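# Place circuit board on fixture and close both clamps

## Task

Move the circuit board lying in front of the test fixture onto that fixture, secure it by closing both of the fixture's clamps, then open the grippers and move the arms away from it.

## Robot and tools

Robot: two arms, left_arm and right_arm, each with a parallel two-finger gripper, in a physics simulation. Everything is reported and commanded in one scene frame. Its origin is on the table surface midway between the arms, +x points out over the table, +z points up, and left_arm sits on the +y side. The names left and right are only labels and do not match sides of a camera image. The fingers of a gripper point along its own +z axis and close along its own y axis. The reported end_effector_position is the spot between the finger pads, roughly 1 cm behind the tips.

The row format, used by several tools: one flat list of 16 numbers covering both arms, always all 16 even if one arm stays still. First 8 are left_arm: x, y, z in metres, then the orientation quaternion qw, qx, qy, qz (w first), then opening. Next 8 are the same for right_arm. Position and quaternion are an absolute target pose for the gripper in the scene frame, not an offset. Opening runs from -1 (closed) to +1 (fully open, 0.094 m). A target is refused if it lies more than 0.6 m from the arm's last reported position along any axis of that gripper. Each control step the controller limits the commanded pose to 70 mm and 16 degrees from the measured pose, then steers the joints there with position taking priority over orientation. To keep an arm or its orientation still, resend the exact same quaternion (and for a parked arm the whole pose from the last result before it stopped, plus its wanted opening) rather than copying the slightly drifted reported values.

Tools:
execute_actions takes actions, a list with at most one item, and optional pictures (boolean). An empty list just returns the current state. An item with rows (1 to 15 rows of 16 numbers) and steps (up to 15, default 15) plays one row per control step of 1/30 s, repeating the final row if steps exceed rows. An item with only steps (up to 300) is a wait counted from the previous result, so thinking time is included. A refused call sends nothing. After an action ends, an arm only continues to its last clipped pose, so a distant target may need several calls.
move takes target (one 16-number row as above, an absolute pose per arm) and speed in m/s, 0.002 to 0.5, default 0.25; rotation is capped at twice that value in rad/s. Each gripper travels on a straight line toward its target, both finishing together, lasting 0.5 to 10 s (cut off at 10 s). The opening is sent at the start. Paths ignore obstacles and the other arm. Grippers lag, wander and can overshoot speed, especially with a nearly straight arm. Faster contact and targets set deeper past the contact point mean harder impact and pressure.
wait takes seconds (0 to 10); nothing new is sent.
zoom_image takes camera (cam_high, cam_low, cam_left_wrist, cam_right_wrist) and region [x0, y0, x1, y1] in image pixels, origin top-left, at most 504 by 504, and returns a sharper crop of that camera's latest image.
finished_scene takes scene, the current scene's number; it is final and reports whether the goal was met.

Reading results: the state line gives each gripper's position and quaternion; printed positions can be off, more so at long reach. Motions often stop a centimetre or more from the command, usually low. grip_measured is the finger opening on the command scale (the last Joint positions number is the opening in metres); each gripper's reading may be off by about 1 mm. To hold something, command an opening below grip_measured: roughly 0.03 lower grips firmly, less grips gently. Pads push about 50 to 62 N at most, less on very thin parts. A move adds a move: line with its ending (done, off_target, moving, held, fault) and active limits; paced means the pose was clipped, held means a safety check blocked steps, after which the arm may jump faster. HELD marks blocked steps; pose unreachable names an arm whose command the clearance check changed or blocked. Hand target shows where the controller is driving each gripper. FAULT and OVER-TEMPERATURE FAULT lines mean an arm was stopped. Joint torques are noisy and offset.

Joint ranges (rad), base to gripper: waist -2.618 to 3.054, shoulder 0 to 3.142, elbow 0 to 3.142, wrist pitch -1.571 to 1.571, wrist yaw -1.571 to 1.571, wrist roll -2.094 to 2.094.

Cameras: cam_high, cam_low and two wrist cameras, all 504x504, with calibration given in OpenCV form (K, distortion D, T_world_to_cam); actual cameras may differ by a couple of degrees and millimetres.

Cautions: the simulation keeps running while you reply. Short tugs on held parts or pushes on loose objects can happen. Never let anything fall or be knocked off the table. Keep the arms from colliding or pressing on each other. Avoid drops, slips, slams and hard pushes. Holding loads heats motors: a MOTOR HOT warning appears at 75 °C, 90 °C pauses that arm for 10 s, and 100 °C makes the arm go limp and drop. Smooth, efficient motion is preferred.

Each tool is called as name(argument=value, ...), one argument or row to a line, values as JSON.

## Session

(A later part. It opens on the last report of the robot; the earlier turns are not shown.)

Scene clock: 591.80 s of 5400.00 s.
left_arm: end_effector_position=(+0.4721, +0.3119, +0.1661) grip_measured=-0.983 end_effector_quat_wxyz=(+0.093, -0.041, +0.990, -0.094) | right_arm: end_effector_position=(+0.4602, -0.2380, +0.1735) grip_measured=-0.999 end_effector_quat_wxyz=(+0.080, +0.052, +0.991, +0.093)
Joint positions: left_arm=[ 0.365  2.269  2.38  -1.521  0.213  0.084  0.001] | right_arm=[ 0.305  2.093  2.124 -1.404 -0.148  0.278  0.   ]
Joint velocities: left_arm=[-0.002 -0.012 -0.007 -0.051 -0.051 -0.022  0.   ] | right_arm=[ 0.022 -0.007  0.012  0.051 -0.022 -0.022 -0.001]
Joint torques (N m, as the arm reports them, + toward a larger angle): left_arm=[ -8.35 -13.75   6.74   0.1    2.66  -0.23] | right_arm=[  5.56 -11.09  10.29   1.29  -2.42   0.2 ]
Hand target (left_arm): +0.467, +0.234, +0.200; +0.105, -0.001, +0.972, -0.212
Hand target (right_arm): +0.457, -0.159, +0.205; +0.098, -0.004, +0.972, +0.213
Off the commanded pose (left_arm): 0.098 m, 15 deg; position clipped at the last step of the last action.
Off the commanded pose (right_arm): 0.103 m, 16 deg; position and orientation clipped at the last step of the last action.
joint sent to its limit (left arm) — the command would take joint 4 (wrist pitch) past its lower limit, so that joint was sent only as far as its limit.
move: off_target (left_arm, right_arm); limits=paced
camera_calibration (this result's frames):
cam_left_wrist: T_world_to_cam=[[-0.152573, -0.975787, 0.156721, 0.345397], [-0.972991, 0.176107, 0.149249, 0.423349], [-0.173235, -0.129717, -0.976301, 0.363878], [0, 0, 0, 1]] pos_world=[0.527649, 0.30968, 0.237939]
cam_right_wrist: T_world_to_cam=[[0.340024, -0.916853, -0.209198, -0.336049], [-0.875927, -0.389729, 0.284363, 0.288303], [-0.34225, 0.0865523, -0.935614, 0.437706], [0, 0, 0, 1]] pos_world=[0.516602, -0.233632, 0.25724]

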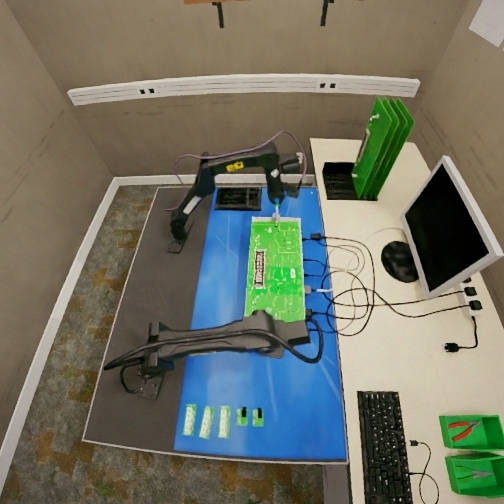

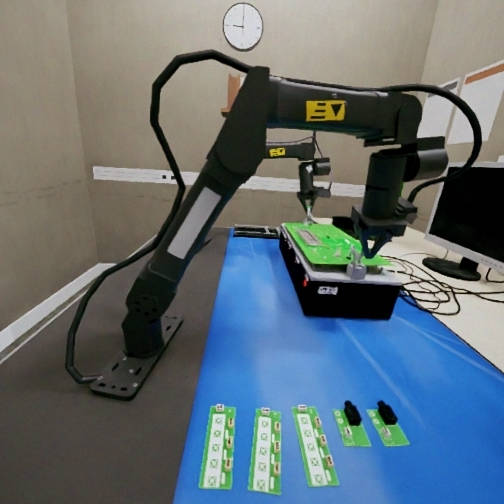

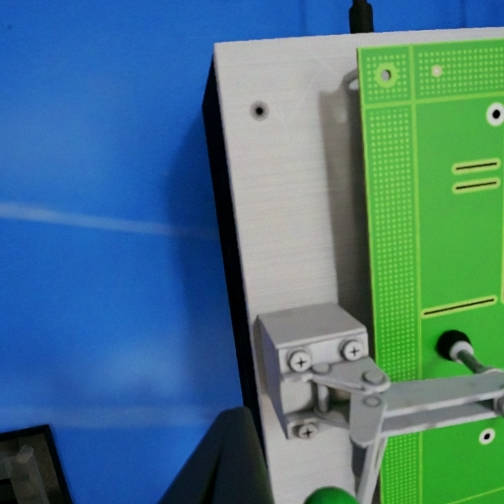

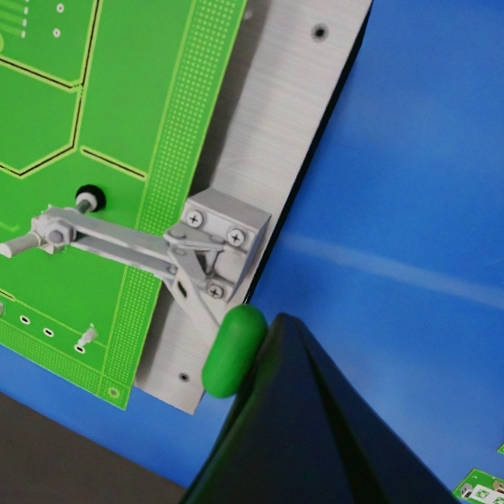

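move(
  target=[0.47,0.35,0.17,0.1,0,0.995,0,-1,0.466,-0.275,0.17,0.1,0,0.995,0,-1],
)

move(
  target=[0.47,0.36,0.235,0.15,0,0.99,0,-1,0.466,-0.28,0.235,0.15,0,0.99,0,-1],
)

move(
  target=[0.52,0.25,0.235,0.15,0,0.99,0,-1,0.515,-0.17,0.235,0.15,0,0.99,0,-1],
)

move(
  target=[0.52,0.25,0.14,0.06,0,0.998,0,-1,0.515,-0.17,0.14,0.06,0,0.998,0,-1],
  speed=0.1,
)

move(
  target=[0.52,0.25,0.1,0.06,0,0.998,0,-1,0.515,-0.17,0.1,0.06,0,0.998,0,-1],
  speed=0.02,
)

Scene clock: 608.33 s of 5400.00 s.
left_arm: end_effector_position=(+0.4689, +0.3457, +0.1629) grip_measured=-0.983 end_effector_quat_wxyz=(+0.088, -0.001, +0.996, -0.006) | right_arm: end_effector_position=(+0.4666, -0.2681, +0.1720) grip_measured=-0.999 end_effector_quat_wxyz=(+0.102, -0.001, +0.995, +0.008)
Joint positions: left_arm=[ 0.374  2.269  2.38  -1.511  0.045  0.185  0.001] | right_arm=[ 0.301  2.093  2.125 -1.4    0.016  0.152  0.   ]
Joint velocities: left_arm=[-0.017 -0.002 -0.002  0.051 -0.007 -0.007 -0.   ] | right_arm=[ 0.012  0.007  0.002  0.007 -0.007 -0.066 -0.001]
Joint torques (N m, as the arm reports them, + toward a larger angle): left_arm=[  0.64 -12.09   6.17   0.42  -0.06   0.03] | right_arm=[ -0.71 -11.08   4.89   0.88   0.05  -0.04]
Hand target (left_arm): +0.469, +0.350, +0.170; +0.099, +0.000, +0.995, +0.000
Hand target (right_arm): +0.465, -0.275, +0.171; +0.101, +0.000, +0.995, +0.000
Off the commanded pose (left_arm): 0.008 m, 2 deg.
Off the commanded pose (right_arm): 0.007 m, 1 deg.
After step 90, 12.53 s passed at rest.
move: done
camera_calibration (this result's frames):
cam_left_wrist: T_world_to_cam=[[-0.213256, -0.976786, -0.0202766, 0.436084], [-0.959106, 0.205352, 0.194797, 0.390774], [-0.186111, 0.060989, -0.980634, 0.305403], [0, 0, 0, 1]] pos_world=[0.52463, 0.327088, 0.232209]
cam_right_wrist: T_world_to_cam=[[0.424593, -0.904982, -0.0269755, -0.433749], [-0.853814, -0.410143, 0.3206, 0.260546], [-0.301201, -0.113093, -0.946831, 0.370368], [0, 0, 0, 1]] pos_world=[0.51818, -0.243788, 0.255444]

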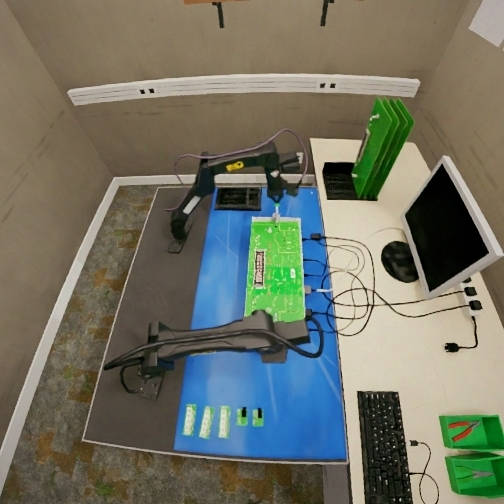

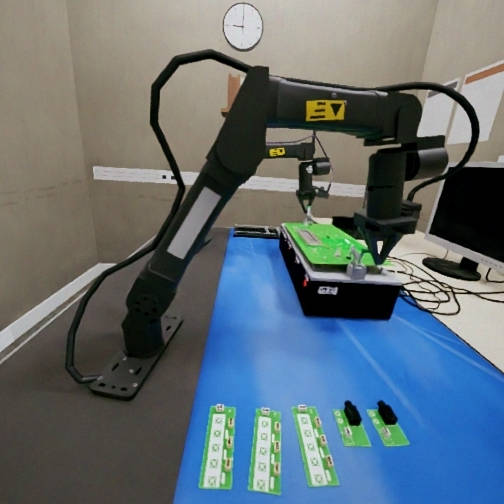

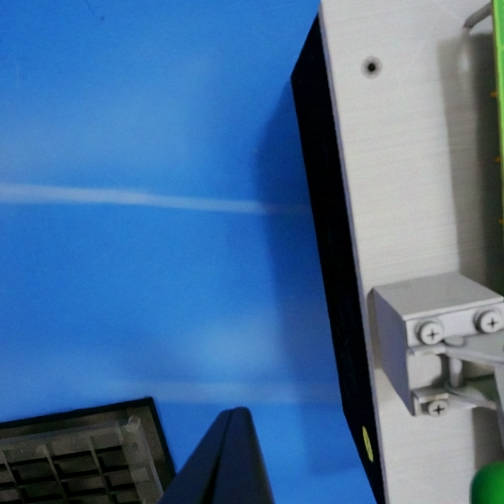

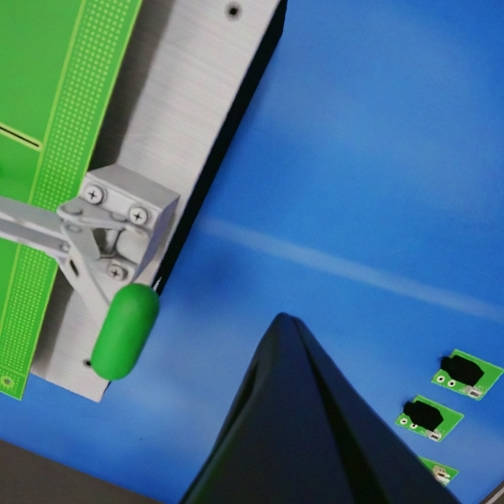

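Scene clock: 609.40 s of 5400.00 s.
left_arm: end_effector_position=(+0.4733, +0.3609, +0.2271) grip_measured=-0.983 end_effector_quat_wxyz=(+0.170, -0.004, +0.985, +0.009) | right_arm: end_effector_position=(+0.4656, -0.2743, +0.2237) grip_measured=-0.999 end_effector_quat_wxyz=(+0.137, -0.000, +0.991, +0.006)
Joint positions: left_arm=[ 0.408  2.212  2.518 -1.538  0.056  0.207  0.001] | right_arm=[ 0.293  2.093  2.328 -1.533  0.029  0.143  0.   ]
Joint velocities: left_arm=[-0.022  0.002  0.002  0.022  0.022  0.037  0.   ] | right_arm=[-0.007  0.002  0.007 -0.022 -0.081 -0.051  0.001]
Joint torques (N m, as the arm reports them, + toward a larger angle): left_arm=[  0.46 -10.82   6.99   0.59   0.15  -0.05] | right_arm=[ -0.6  -10.71   8.46   0.81   0.14  -0.04]
Hand target (left_arm): +0.470, +0.360, +0.235; +0.175, -0.001, +0.985, +0.006
Hand target (right_arm): +0.466, -0.280, +0.235; +0.150, +0.001, +0.989, +0.001
Off the commanded pose (left_arm): 0.009 m, 3 deg.
Off the commanded pose (right_arm): 0.013 m, 2 deg.
joint sent to its limit (left arm) — the command would take joint 4 (wrist pitch) past its lower limit, so that joint was sent only as far as its limit.
move: off_target (left_arm, right_arm)
camera_calibration (this result's frames):
cam_left_wrist: T_world_to_cam=[[-0.195338, -0.977115, -0.084195, 0.459322], [-0.980495, 0.192665, 0.0388593, 0.429492], [-0.0217486, 0.0901435, -0.995691, 0.283412], [0, 0, 0, 1]] pos_world=[0.517001, 0.340515, 0.304174]
cam_right_wrist: T_world_to_cam=[[0.423755, -0.905753, 0.00659049, -0.444856], [-0.875066, -0.407498, 0.261161, 0.26449], [-0.233862, -0.116436, -0.965273, 0.390149], [0, 0, 0, 1]] pos_world=[0.511197, -0.249723, 0.310457]

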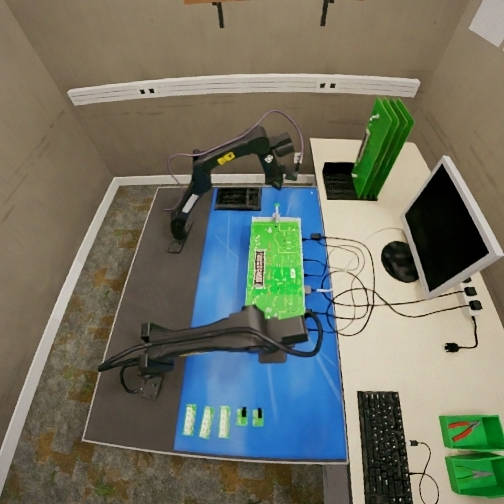

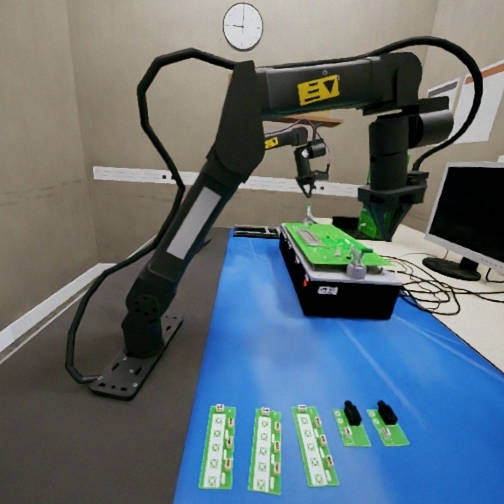

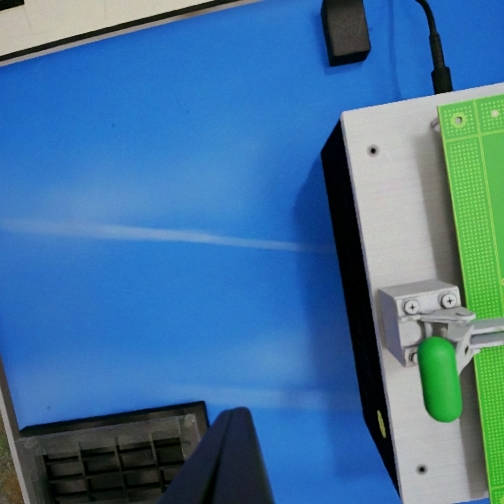

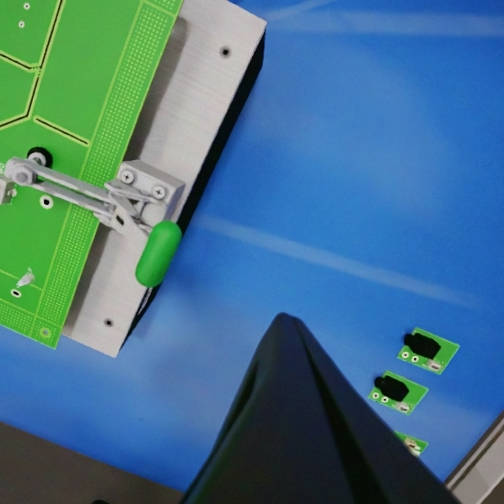

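Scene clock: 610.47 s of 5400.00 s.
left_arm: end_effector_position=(+0.5211, +0.2462, +0.2375) grip_measured=-0.983 end_effector_quat_wxyz=(+0.224, +0.008, +0.974, -0.006) | right_arm: end_effector_position=(+0.5135, -0.1654, +0.2280) grip_measured=-0.999 end_effector_quat_wxyz=(+0.215, -0.011, +0.976, +0.029)
Joint positions: left_arm=[ 0.147  2.356  2.782 -1.543 -0.001 -0.018  0.001] | right_arm=[ 0.512  2.383  2.796 -1.555  0.093  0.322  0.   ]
Joint velocities: left_arm=[-0.002 -0.017 -0.007  0.037 -0.037  0.037 -0.003] | right_arm=[-0.002  0.002 -0.012 -0.051 -0.022 -0.051 -0.001]
Joint torques (N m, as the arm reports them, + toward a larger angle): left_arm=[ 0.78 -9.82  6.93  0.75 -0.04 -0.15] | right_arm=[ -0.35 -11.32   8.16   1.11   0.2    0.1 ]
Hand target (left_arm): +0.522, +0.250, +0.235; +0.221, -0.000, +0.975, -0.003
Hand target (right_arm): +0.516, -0.170, +0.234; +0.225, -0.002, +0.974, +0.026
Off the commanded pose (left_arm): 0.005 m, 9 deg.
Off the commanded pose (right_arm): 0.009 m, 8 deg.
joint sent to its limit (left arm) — the command would take joint 4 (wrist pitch) past its lower limit, so that joint was sent only as far as its limit.
joint sent to its limit (right arm) — the command would take joint 4 (wrist pitch) past its lower limit, so that joint was sent only as far as its limit.
move: off_target (left_arm, right_arm)
camera_calibration (this result's frames):
cam_left_wrist: T_world_to_cam=[[-0.216301, -0.972807, -0.0828237, 0.366961], [-0.97216, 0.222431, -0.0736891, 0.513089], [0.0901078, 0.0645788, -0.993836, 0.252661], [0, 0, 0, 1]] pos_world=[0.555412, 0.226539, 0.319305]
cam_right_wrist: T_world_to_cam=[[0.445084, -0.894698, 0.0376174, -0.382761], [-0.892442, -0.439716, 0.100985, 0.389777], [-0.0738101, -0.0785181, -0.994177, 0.348813], [0, 0, 0, 1]] pos_world=[0.54396, -0.143676, 0.321819]

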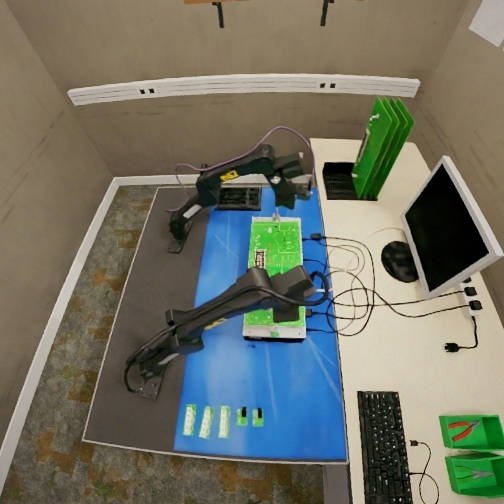

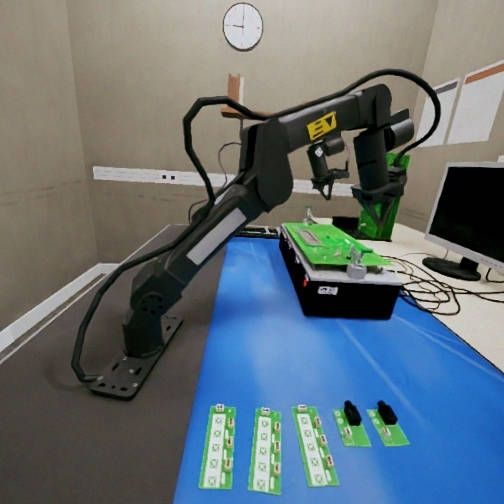

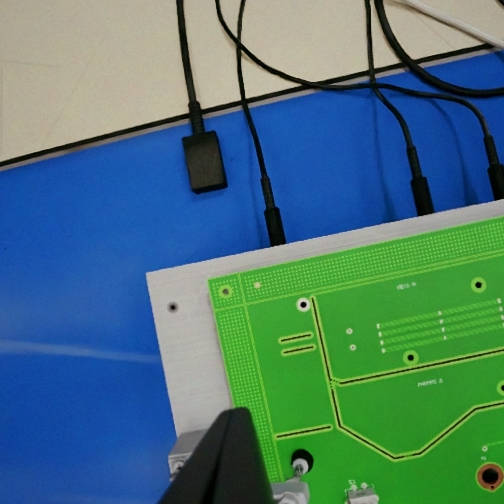

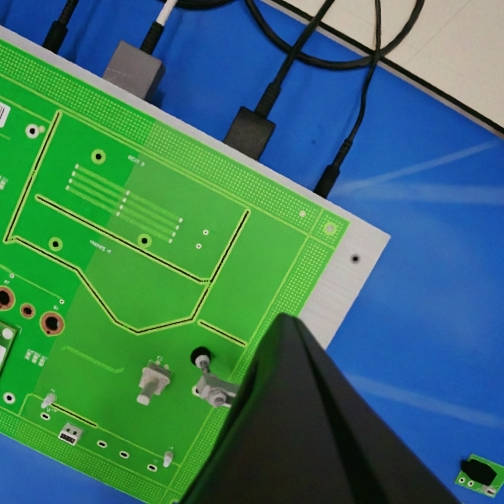

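Scene clock: 612.50 s of 5400.00 s.
left_arm: end_effector_position=(+0.5232, +0.2461, +0.1522) grip_measured=-0.983 end_effector_quat_wxyz=(+0.125, +0.008, +0.992, -0.003) | right_arm: end_effector_position=(+0.5167, -0.1668, +0.1474) grip_measured=-0.999 end_effector_quat_wxyz=(+0.124, -0.010, +0.992, +0.013)
Joint positions: left_arm=[ 0.147  2.483  2.706 -1.543 -0.001 -0.018  0.001] | right_arm=[ 0.495  2.509  2.736 -1.555  0.058  0.322  0.   ]
Joint velocities: left_arm=[-0.002 -0.022 -0.007 -0.007 -0.081  0.037 -0.   ] | right_arm=[-0.017  0.007 -0.002  0.007 -0.051 -0.022  0.   ]
Joint torques (N m, as the arm reports them, + toward a larger angle): left_arm=[  0.79 -11.02   5.06   0.47   0.05  -0.09] | right_arm=[ -0.62 -12.45   4.77   0.81  -0.08   0.09]
Hand target (left_arm): +0.519, +0.250, +0.139; +0.103, +0.001, +0.995, -0.003
Hand target (right_arm): +0.514, -0.171, +0.139; +0.108, -0.002, +0.994, +0.013
Off the commanded pose (left_arm): 0.013 m, 8 deg.
Off the commanded pose (right_arm): 0.008 m, 8 deg.
joint sent to its limit (left arm) — the command would take joint 4 (wrist pitch) past its lower limit, so that joint was sent only as far as its limit.
joint sent to its limit (right arm) — the command would take joint 4 (wrist pitch) past its lower limit, so that joint was sent only as far as its limit.
move: off_target (left_arm, right_arm)
camera_calibration (this result's frames):
cam_left_wrist: T_world_to_cam=[[-0.228864, -0.972439, -0.0445459, 0.36094], [-0.967092, 0.221903, 0.124469, 0.476195], [-0.111153, 0.0715662, -0.991223, 0.270928], [0, 0, 0, 1]] pos_world=[0.573245, 0.225934, 0.225357]
cam_right_wrist: T_world_to_cam=[[0.442603, -0.896601, -0.0144738, -0.373769], [-0.859433, -0.42875, 0.278474, 0.358831], [-0.255886, -0.110814, -0.960335, 0.352589], [0, 0, 0, 1]] pos_world=[0.564045, -0.142201, 0.233269]

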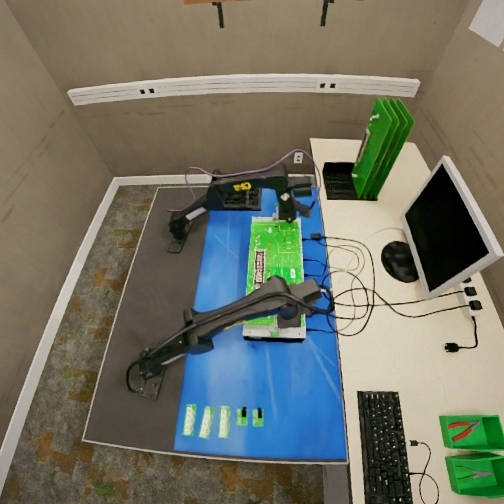

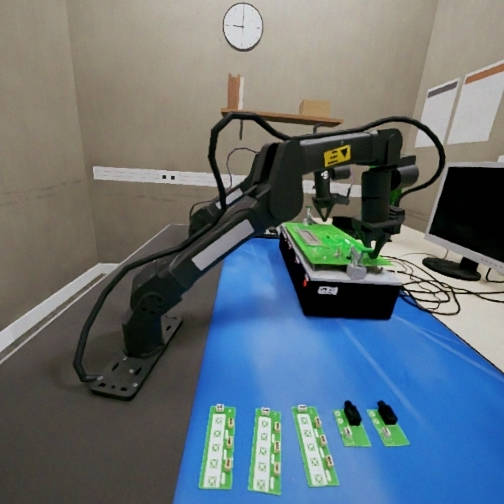

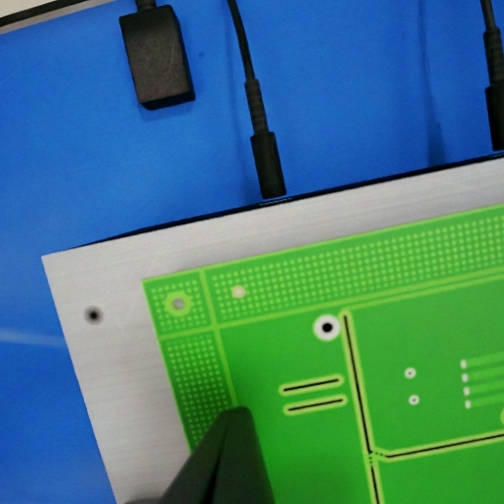

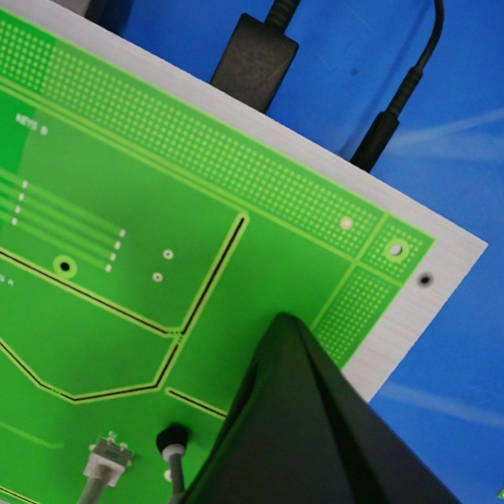

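Scene clock: 616.03 s of 5400.00 s.
left_arm: end_effector_position=(+0.5238, +0.2461, +0.1414) grip_measured=-0.983 end_effector_quat_wxyz=(+0.114, +0.008, +0.993, -0.003) | right_arm: end_effector_position=(+0.5172, -0.1665, +0.1316) grip_measured=-0.999 end_effector_quat_wxyz=(+0.109, -0.008, +0.994, +0.008)
Joint positions: left_arm=[ 0.147  2.504  2.706 -1.543 -0.001 -0.02   0.001] | right_arm=[ 0.495  2.541  2.736 -1.555  0.058  0.326  0.   ]
Joint velocities: left_arm=[-0.017 -0.002 -0.007  0.022 -0.007  0.022  0.001] | right_arm=[ 0.007  0.002 -0.022  0.007 -0.007 -0.022  0.001]
Joint torques (N m, as the arm reports them, + toward a larger angle): left_arm=[ 0.57 -7.68  4.55  0.41  0.01 -0.11] | right_arm=[-0.72 -9.05  4.49  0.75 -0.14  0.07]
Hand target (left_arm): +0.518, +0.250, +0.101; +0.063, +0.001, +0.998, -0.001
Hand target (right_arm): +0.513, -0.171, +0.101; +0.069, -0.001, +0.998, +0.002
Off the commanded pose (left_arm): 0.042 m, 6 deg.
Off the commanded pose (right_arm): 0.032 m, 6 deg.
joint sent to its limit (left arm) — the command would take joint 4 (wrist pitch) past its lower limit, so that joint was sent only as far as its limit.
joint sent to its limit (right arm) — the command would take joint 4 (wrist pitch) past its lower limit, so that joint was sent only as far as its limit.
move: off_target (left_arm, right_arm)
camera_calibration (this result's frames):
cam_left_wrist: T_world_to_cam=[[-0.228702, -0.972672, -0.0400561, 0.359916], [-0.964402, 0.220762, 0.145574, 0.474019], [-0.132753, 0.0719233, -0.988536, 0.271151], [0, 0, 0, 1]] pos_world=[0.575454, 0.225932, 0.213454]
cam_right_wrist: T_world_to_cam=[[0.438505, -0.898524, -0.0191763, -0.371574], [-0.852231, -0.422498, 0.30854, 0.357135], [-0.285332, -0.118954, -0.951018, 0.35023], [0, 0, 0, 1]] pos_world=[0.56723, -0.141318, 0.215759]

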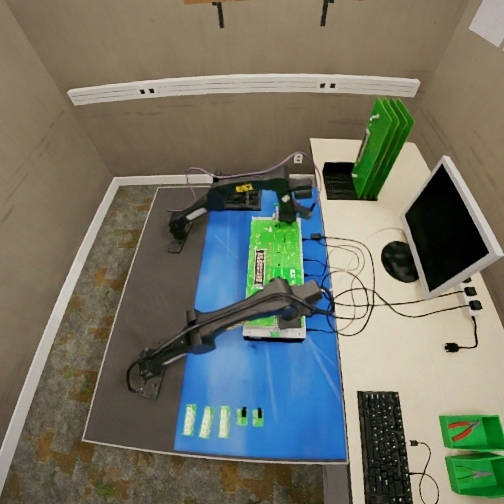

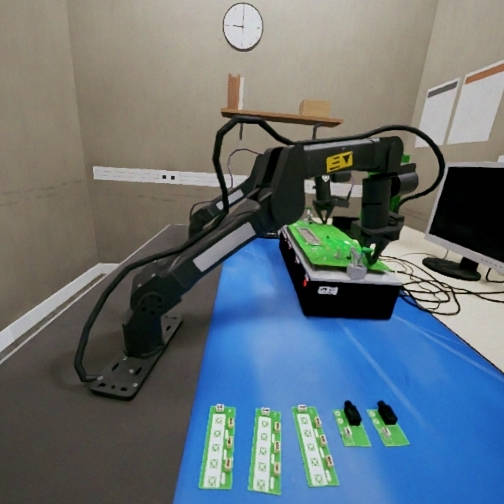

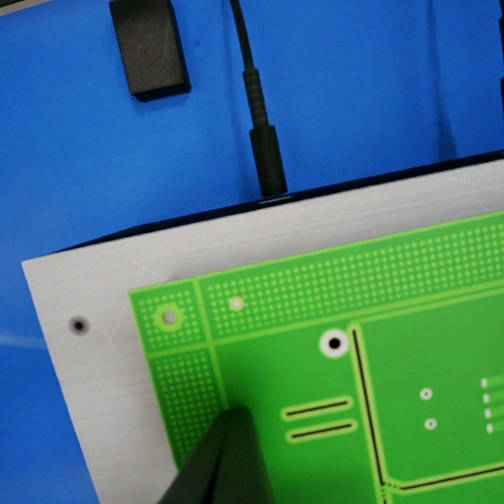

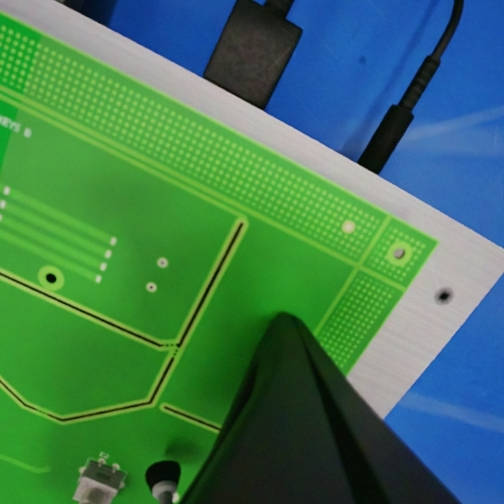

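zoom_image(
  camera="cam_right_wrist",
  region=[320,190,460,300],
)

zoom_image(
  camera="cam_left_wrist",
  region=[120,250,280,370],
)

zoom_image(
  camera="cam_low",
  region=[270,200,420,300],
)

Region (320, 190, 460, 300) of cam_right_wrist's 504x504 image, scaled by 3.600, with more detail than that image has; it fills the top 396 rows of this view, and the rest is white.

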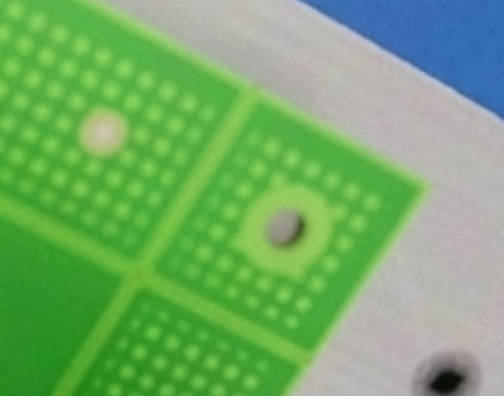

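Region (120, 250, 280, 370) of cam_left_wrist's 504x504 image, scaled by 3.150, with more detail than that image has; it fills the top 378 rows of this view, and the rest is white.

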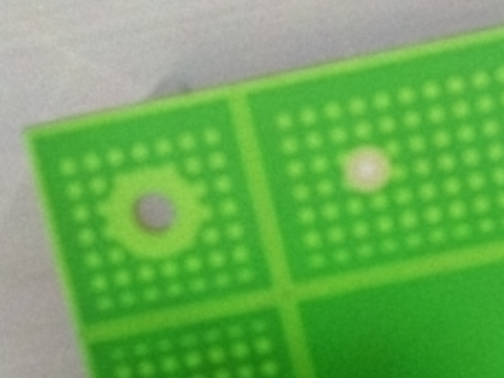

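Region (270, 200, 420, 300) of cam_low's 504x504 image, scaled by 3.360, with more detail than that image has.

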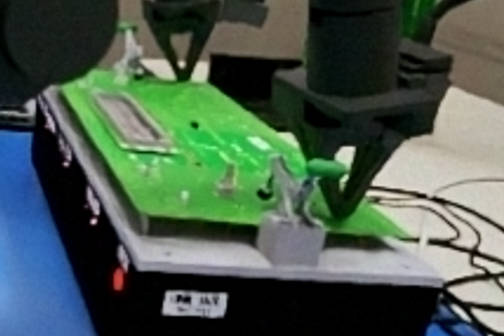

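move(
  target=[0.5,0.3,0.23,0.17,0,0.985,0,-1,0.5,-0.22,0.23,0.17,0,0.985,0,-1],
)

Scene clock: 639.93 s of 5400.00 s.
left_arm: end_effector_position=(+0.5027, +0.3033, +0.2363) grip_measured=-0.983 end_effector_quat_wxyz=(+0.202, -0.007, +0.979, +0.008) | right_arm: end_effector_position=(+0.5028, -0.2175, +0.2365) grip_measured=-0.999 end_effector_quat_wxyz=(+0.196, +0.004, +0.980, +0.014)
Joint positions: left_arm=[ 0.267  2.286  2.666 -1.544  0.016  0.067  0.001] | right_arm=[ 0.414  2.27   2.643 -1.556  0.077  0.262  0.   ]
Joint velocities: left_arm=[-0.002 -0.007 -0.007 -0.037  0.066  0.007  0.   ] | right_arm=[ 0.012 -0.017 -0.002 -0.051 -0.022 -0.007  0.   ]
Joint torques (N m, as the arm reports them, + toward a larger angle): left_arm=[ -0.26 -10.55   4.52   0.74   0.17   0.06] | right_arm=[ -0.13 -11.2    4.42   1.06   0.17  -0.03]
Hand target (left_arm): +0.499, +0.300, +0.230; +0.188, -0.001, +0.982, +0.002
Hand target (right_arm): +0.500, -0.220, +0.230; +0.185, +0.000, +0.983, +0.005
Off the commanded pose (left_arm): 0.008 m, 4 deg.
Off the commanded pose (right_arm): 0.007 m, 3 deg.
joint sent to its limit (left arm) — the command would take joint 4 (wrist pitch) past its lower limit, so that joint was sent only as far as its limit.
joint sent to its limit (right arm) — the command would take joint 4 (wrist pitch) past its lower limit, so that joint was sent only as far as its limit.
After step 90, 19.83 s passed at rest.
move: off_target (left_arm, right_arm)
camera_calibration (this result's frames):
cam_left_wrist: T_world_to_cam=[[-0.185228, -0.978335, -0.0924748, 0.406782], [-0.981795, 0.188264, -0.0251879, 0.486123], [0.0420519, 0.0861259, -0.995396, 0.267466], [0, 0, 0, 1]] pos_world=[0.541373, 0.283414, 0.316096]
cam_right_wrist: T_world_to_cam=[[0.413849, -0.909445, 0.0404746, -0.413083], [-0.902815, -0.404312, 0.146482, 0.358645], [-0.116853, -0.0971626, -0.988385, 0.368596], [0, 0, 0, 1]] pos_world=[0.537815, -0.194858, 0.328499]

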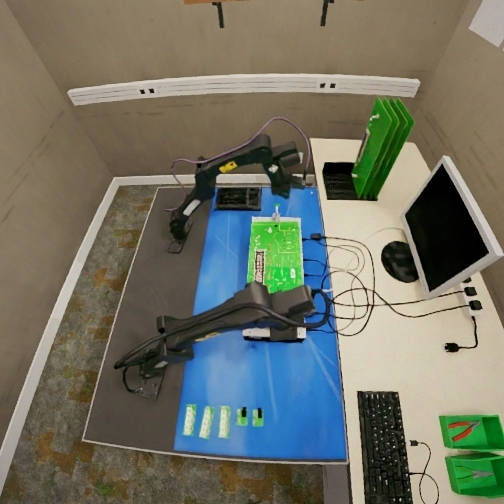

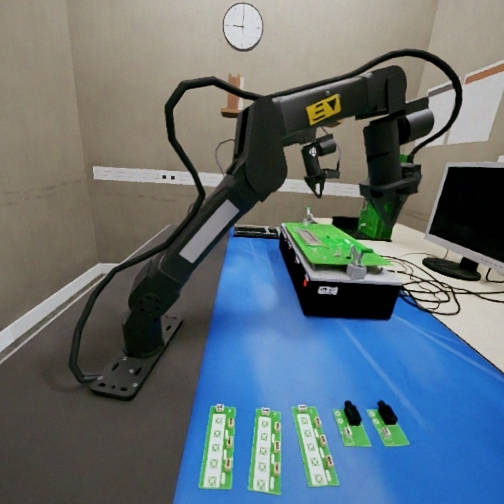

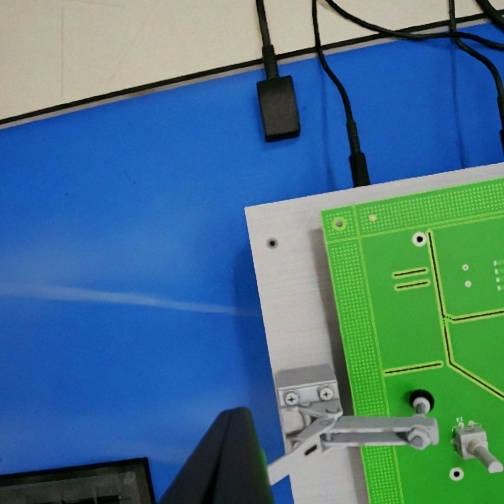

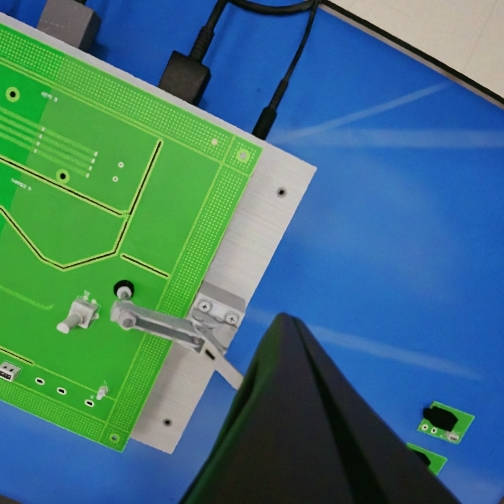

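move(
  target=[0.5,0.38,0.23,0.15,0,0.96,-0.2,-1,0.5,-0.3,0.23,0.15,0,0.96,0.2,-1],
)

move(
  target=[0.5,0.37,0.11,0.06,0,0.92,-0.38,-1,0.5,-0.29,0.11,0.06,0,0.92,0.38,-1],
)

Scene clock: 653.60 s of 5400.00 s.
left_arm: end_effector_position=(+0.4955, +0.3838, +0.2279) grip_measured=-0.983 end_effector_quat_wxyz=(+0.238, -0.028, +0.955, -0.174) | right_arm: end_effector_position=(+0.5041, -0.3065, +0.2327) grip_measured=-0.999 end_effector_quat_wxyz=(+0.164, +0.007, +0.968, +0.191)
Joint positions: left_arm=[ 0.593  2.346  2.666 -1.544  0.497  0.262  0.001] | right_arm=[ 0.056  2.237  2.533 -1.551 -0.407 -0.01   0.   ]
Joint velocities: left_arm=[ 0.002 -0.012  0.007 -0.007  0.022 -0.007 -0.001] | right_arm=[-0.022  0.007 -0.002 -0.037  0.066  0.037 -0.001]
Joint torques (N m, as the arm reports them, + toward a larger angle): left_arm=[-0.19 -9.76  7.86  0.54  0.53  0.1 ] | right_arm=[  0.28 -11.42   4.19   0.88  -0.43  -0.07]
Hand target (left_arm): +0.498, +0.380, +0.229; +0.241, -0.021, +0.953, -0.181
Hand target (right_arm): +0.499, -0.301, +0.229; +0.150, +0.001, +0.968, +0.202
Off the commanded pose (left_arm): 0.006 m, 11 deg.
Off the commanded pose (right_arm): 0.008 m, 2 deg.
joint sent to its limit (left arm) — the command would take joint 4 (wrist pitch) past its lower limit, so that joint was sent only as far as its limit.
joint sent to its limit (right arm) — the command would take joint 4 (wrist pitch) past its lower limit, so that joint was sent only as far as its limit.
After step 90, 9.20 s passed at rest.
move: off_target (left_arm)
camera_calibration (this result's frames):
cam_left_wrist: T_world_to_cam=[[-0.222781, -0.9436, 0.244924, 0.411802], [-0.967313, 0.182745, -0.175812, 0.493022], [0.121137, -0.276086, -0.953469, 0.342679], [0, 0, 0, 1]] pos_world=[0.527137, 0.393088, 0.312553]
cam_right_wrist: T_world_to_cam=[[0.464776, -0.835033, -0.294453, -0.419309], [-0.867493, -0.496039, 0.0374232, 0.303856], [-0.17731, 0.238043, -0.954933, 0.481848], [0, 0, 0, 1]] pos_world=[0.543914, -0.314113, 0.325294]

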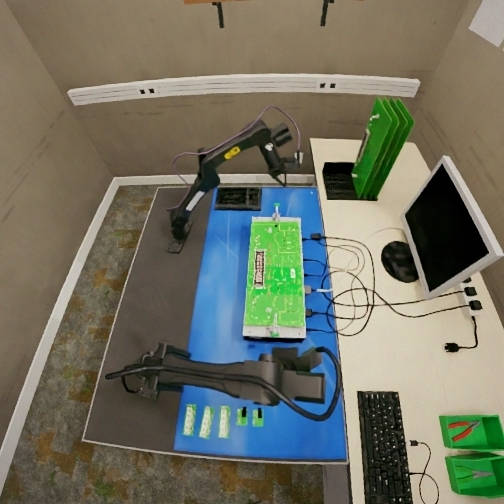

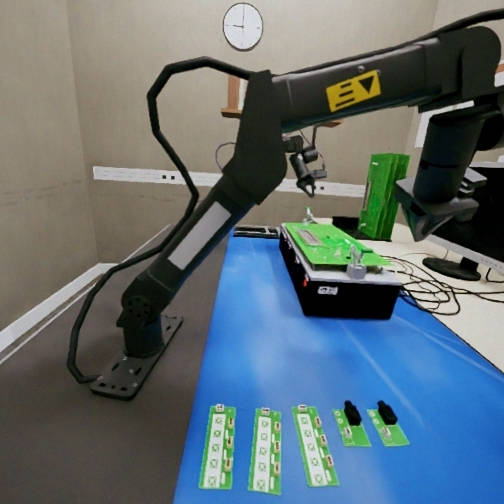

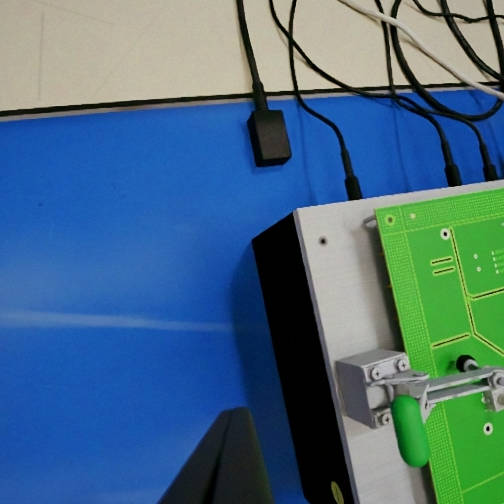

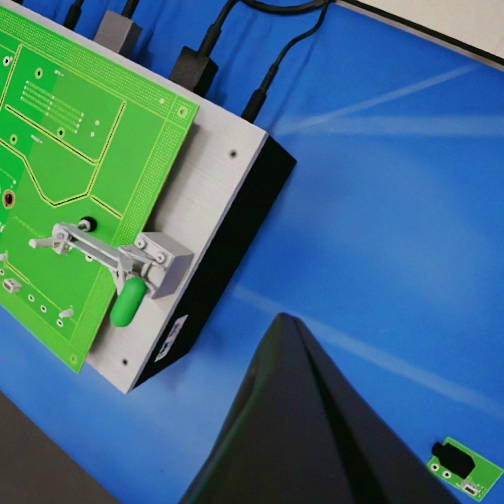

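Scene clock: 655.27 s of 5400.00 s.
left_arm: end_effector_position=(+0.5020, +0.3701, +0.1131) grip_measured=-0.983 end_effector_quat_wxyz=(+0.154, -0.032, +0.927, -0.341) | right_arm: end_effector_position=(+0.4979, -0.2889, +0.1078) grip_measured=-0.999 end_effector_quat_wxyz=(+0.052, -0.001, +0.928, +0.369)
Joint positions: left_arm=[ 0.641  2.585  2.559 -1.544  0.768  0.389  0.001] | right_arm=[-0.022  2.375  2.156 -1.38  -0.763 -0.182  0.   ]
Joint velocities: left_arm=[-0.007 -0.002 -0.002  0.037  0.022 -0.022 -0.001] | right_arm=[-0.007  0.007 -0.007 -0.007  0.066  0.051 -0.   ]
Joint torques (N m, as the arm reports them, + toward a larger angle): left_arm=[  0.61 -12.35   5.26   0.07   0.63   0.02] | right_arm=[ -0.63 -12.49   5.38   0.44  -0.66  -0.05]
Hand target (left_arm): +0.499, +0.369, +0.109; +0.148, -0.036, +0.923, -0.355
Hand target (right_arm): +0.498, -0.289, +0.109; +0.055, -0.003, +0.924, +0.380
Off the commanded pose (left_arm): 0.004 m, 12 deg.
Off the commanded pose (right_arm): 0.003 m, 2 deg.
joint sent to its limit (left arm) — the command would take joint 4 (wrist pitch) past its lower limit, so that joint was sent only as far as its limit.
move: off_target (left_arm)
camera_calibration (this result's frames):
cam_left_wrist: T_world_to_cam=[[-0.253382, -0.778706, 0.573947, 0.345535], [-0.966231, 0.232464, -0.111168, 0.455294], [-0.0468546, -0.582734, -0.811311, 0.410459], [0, 0, 0, 1]] pos_world=[0.546704, 0.402419, 0.185305]
cam_right_wrist: T_world_to_cam=[[0.454571, -0.607401, -0.651483, -0.329215], [-0.797607, -0.60315, 0.00580993, 0.249565], [-0.396471, 0.516986, -0.758641, 0.525848], [0, 0, 0, 1]] pos_world=[0.55719, -0.321297, 0.183002]

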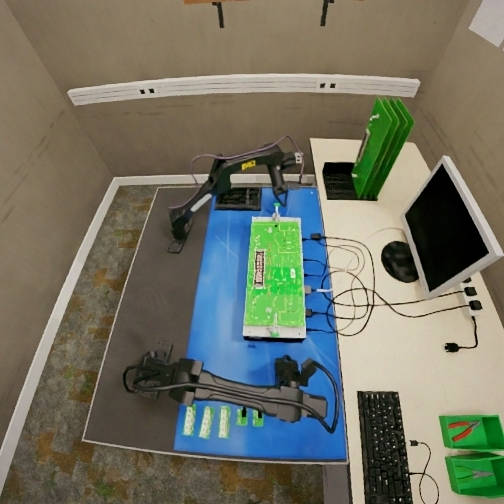

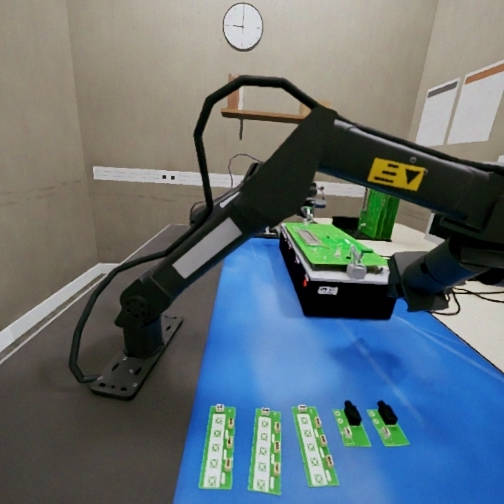

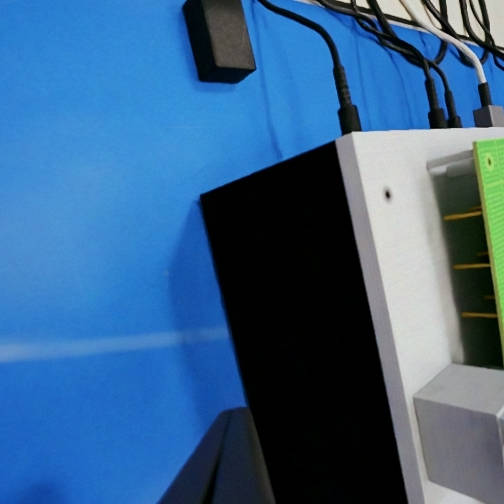

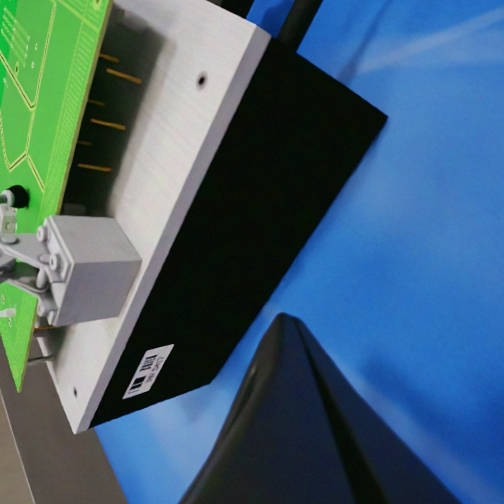

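zoom_image(
  camera="cam_left_wrist",
  region=[404,120,504,220],
)

zoom_image(
  camera="cam_right_wrist",
  region=[0,300,110,410],
)

Region (404, 120, 504, 220) of cam_left_wrist's 504x504 image, scaled by 5.040, with more detail than that image has.

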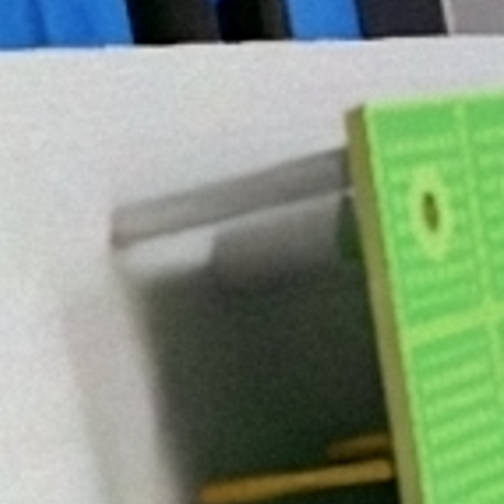

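Region (0, 300, 110, 410) of cam_right_wrist's 504x504 image, scaled by 4.582, with more detail than that image has.

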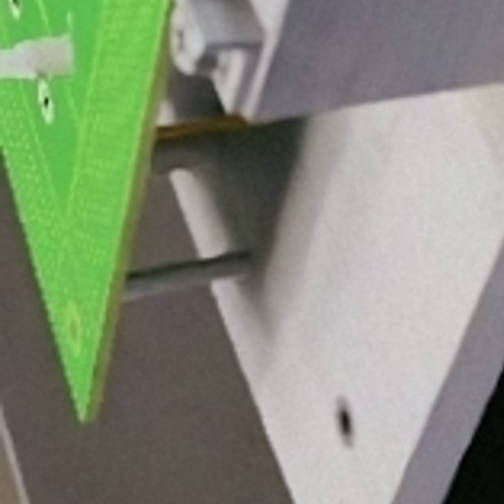

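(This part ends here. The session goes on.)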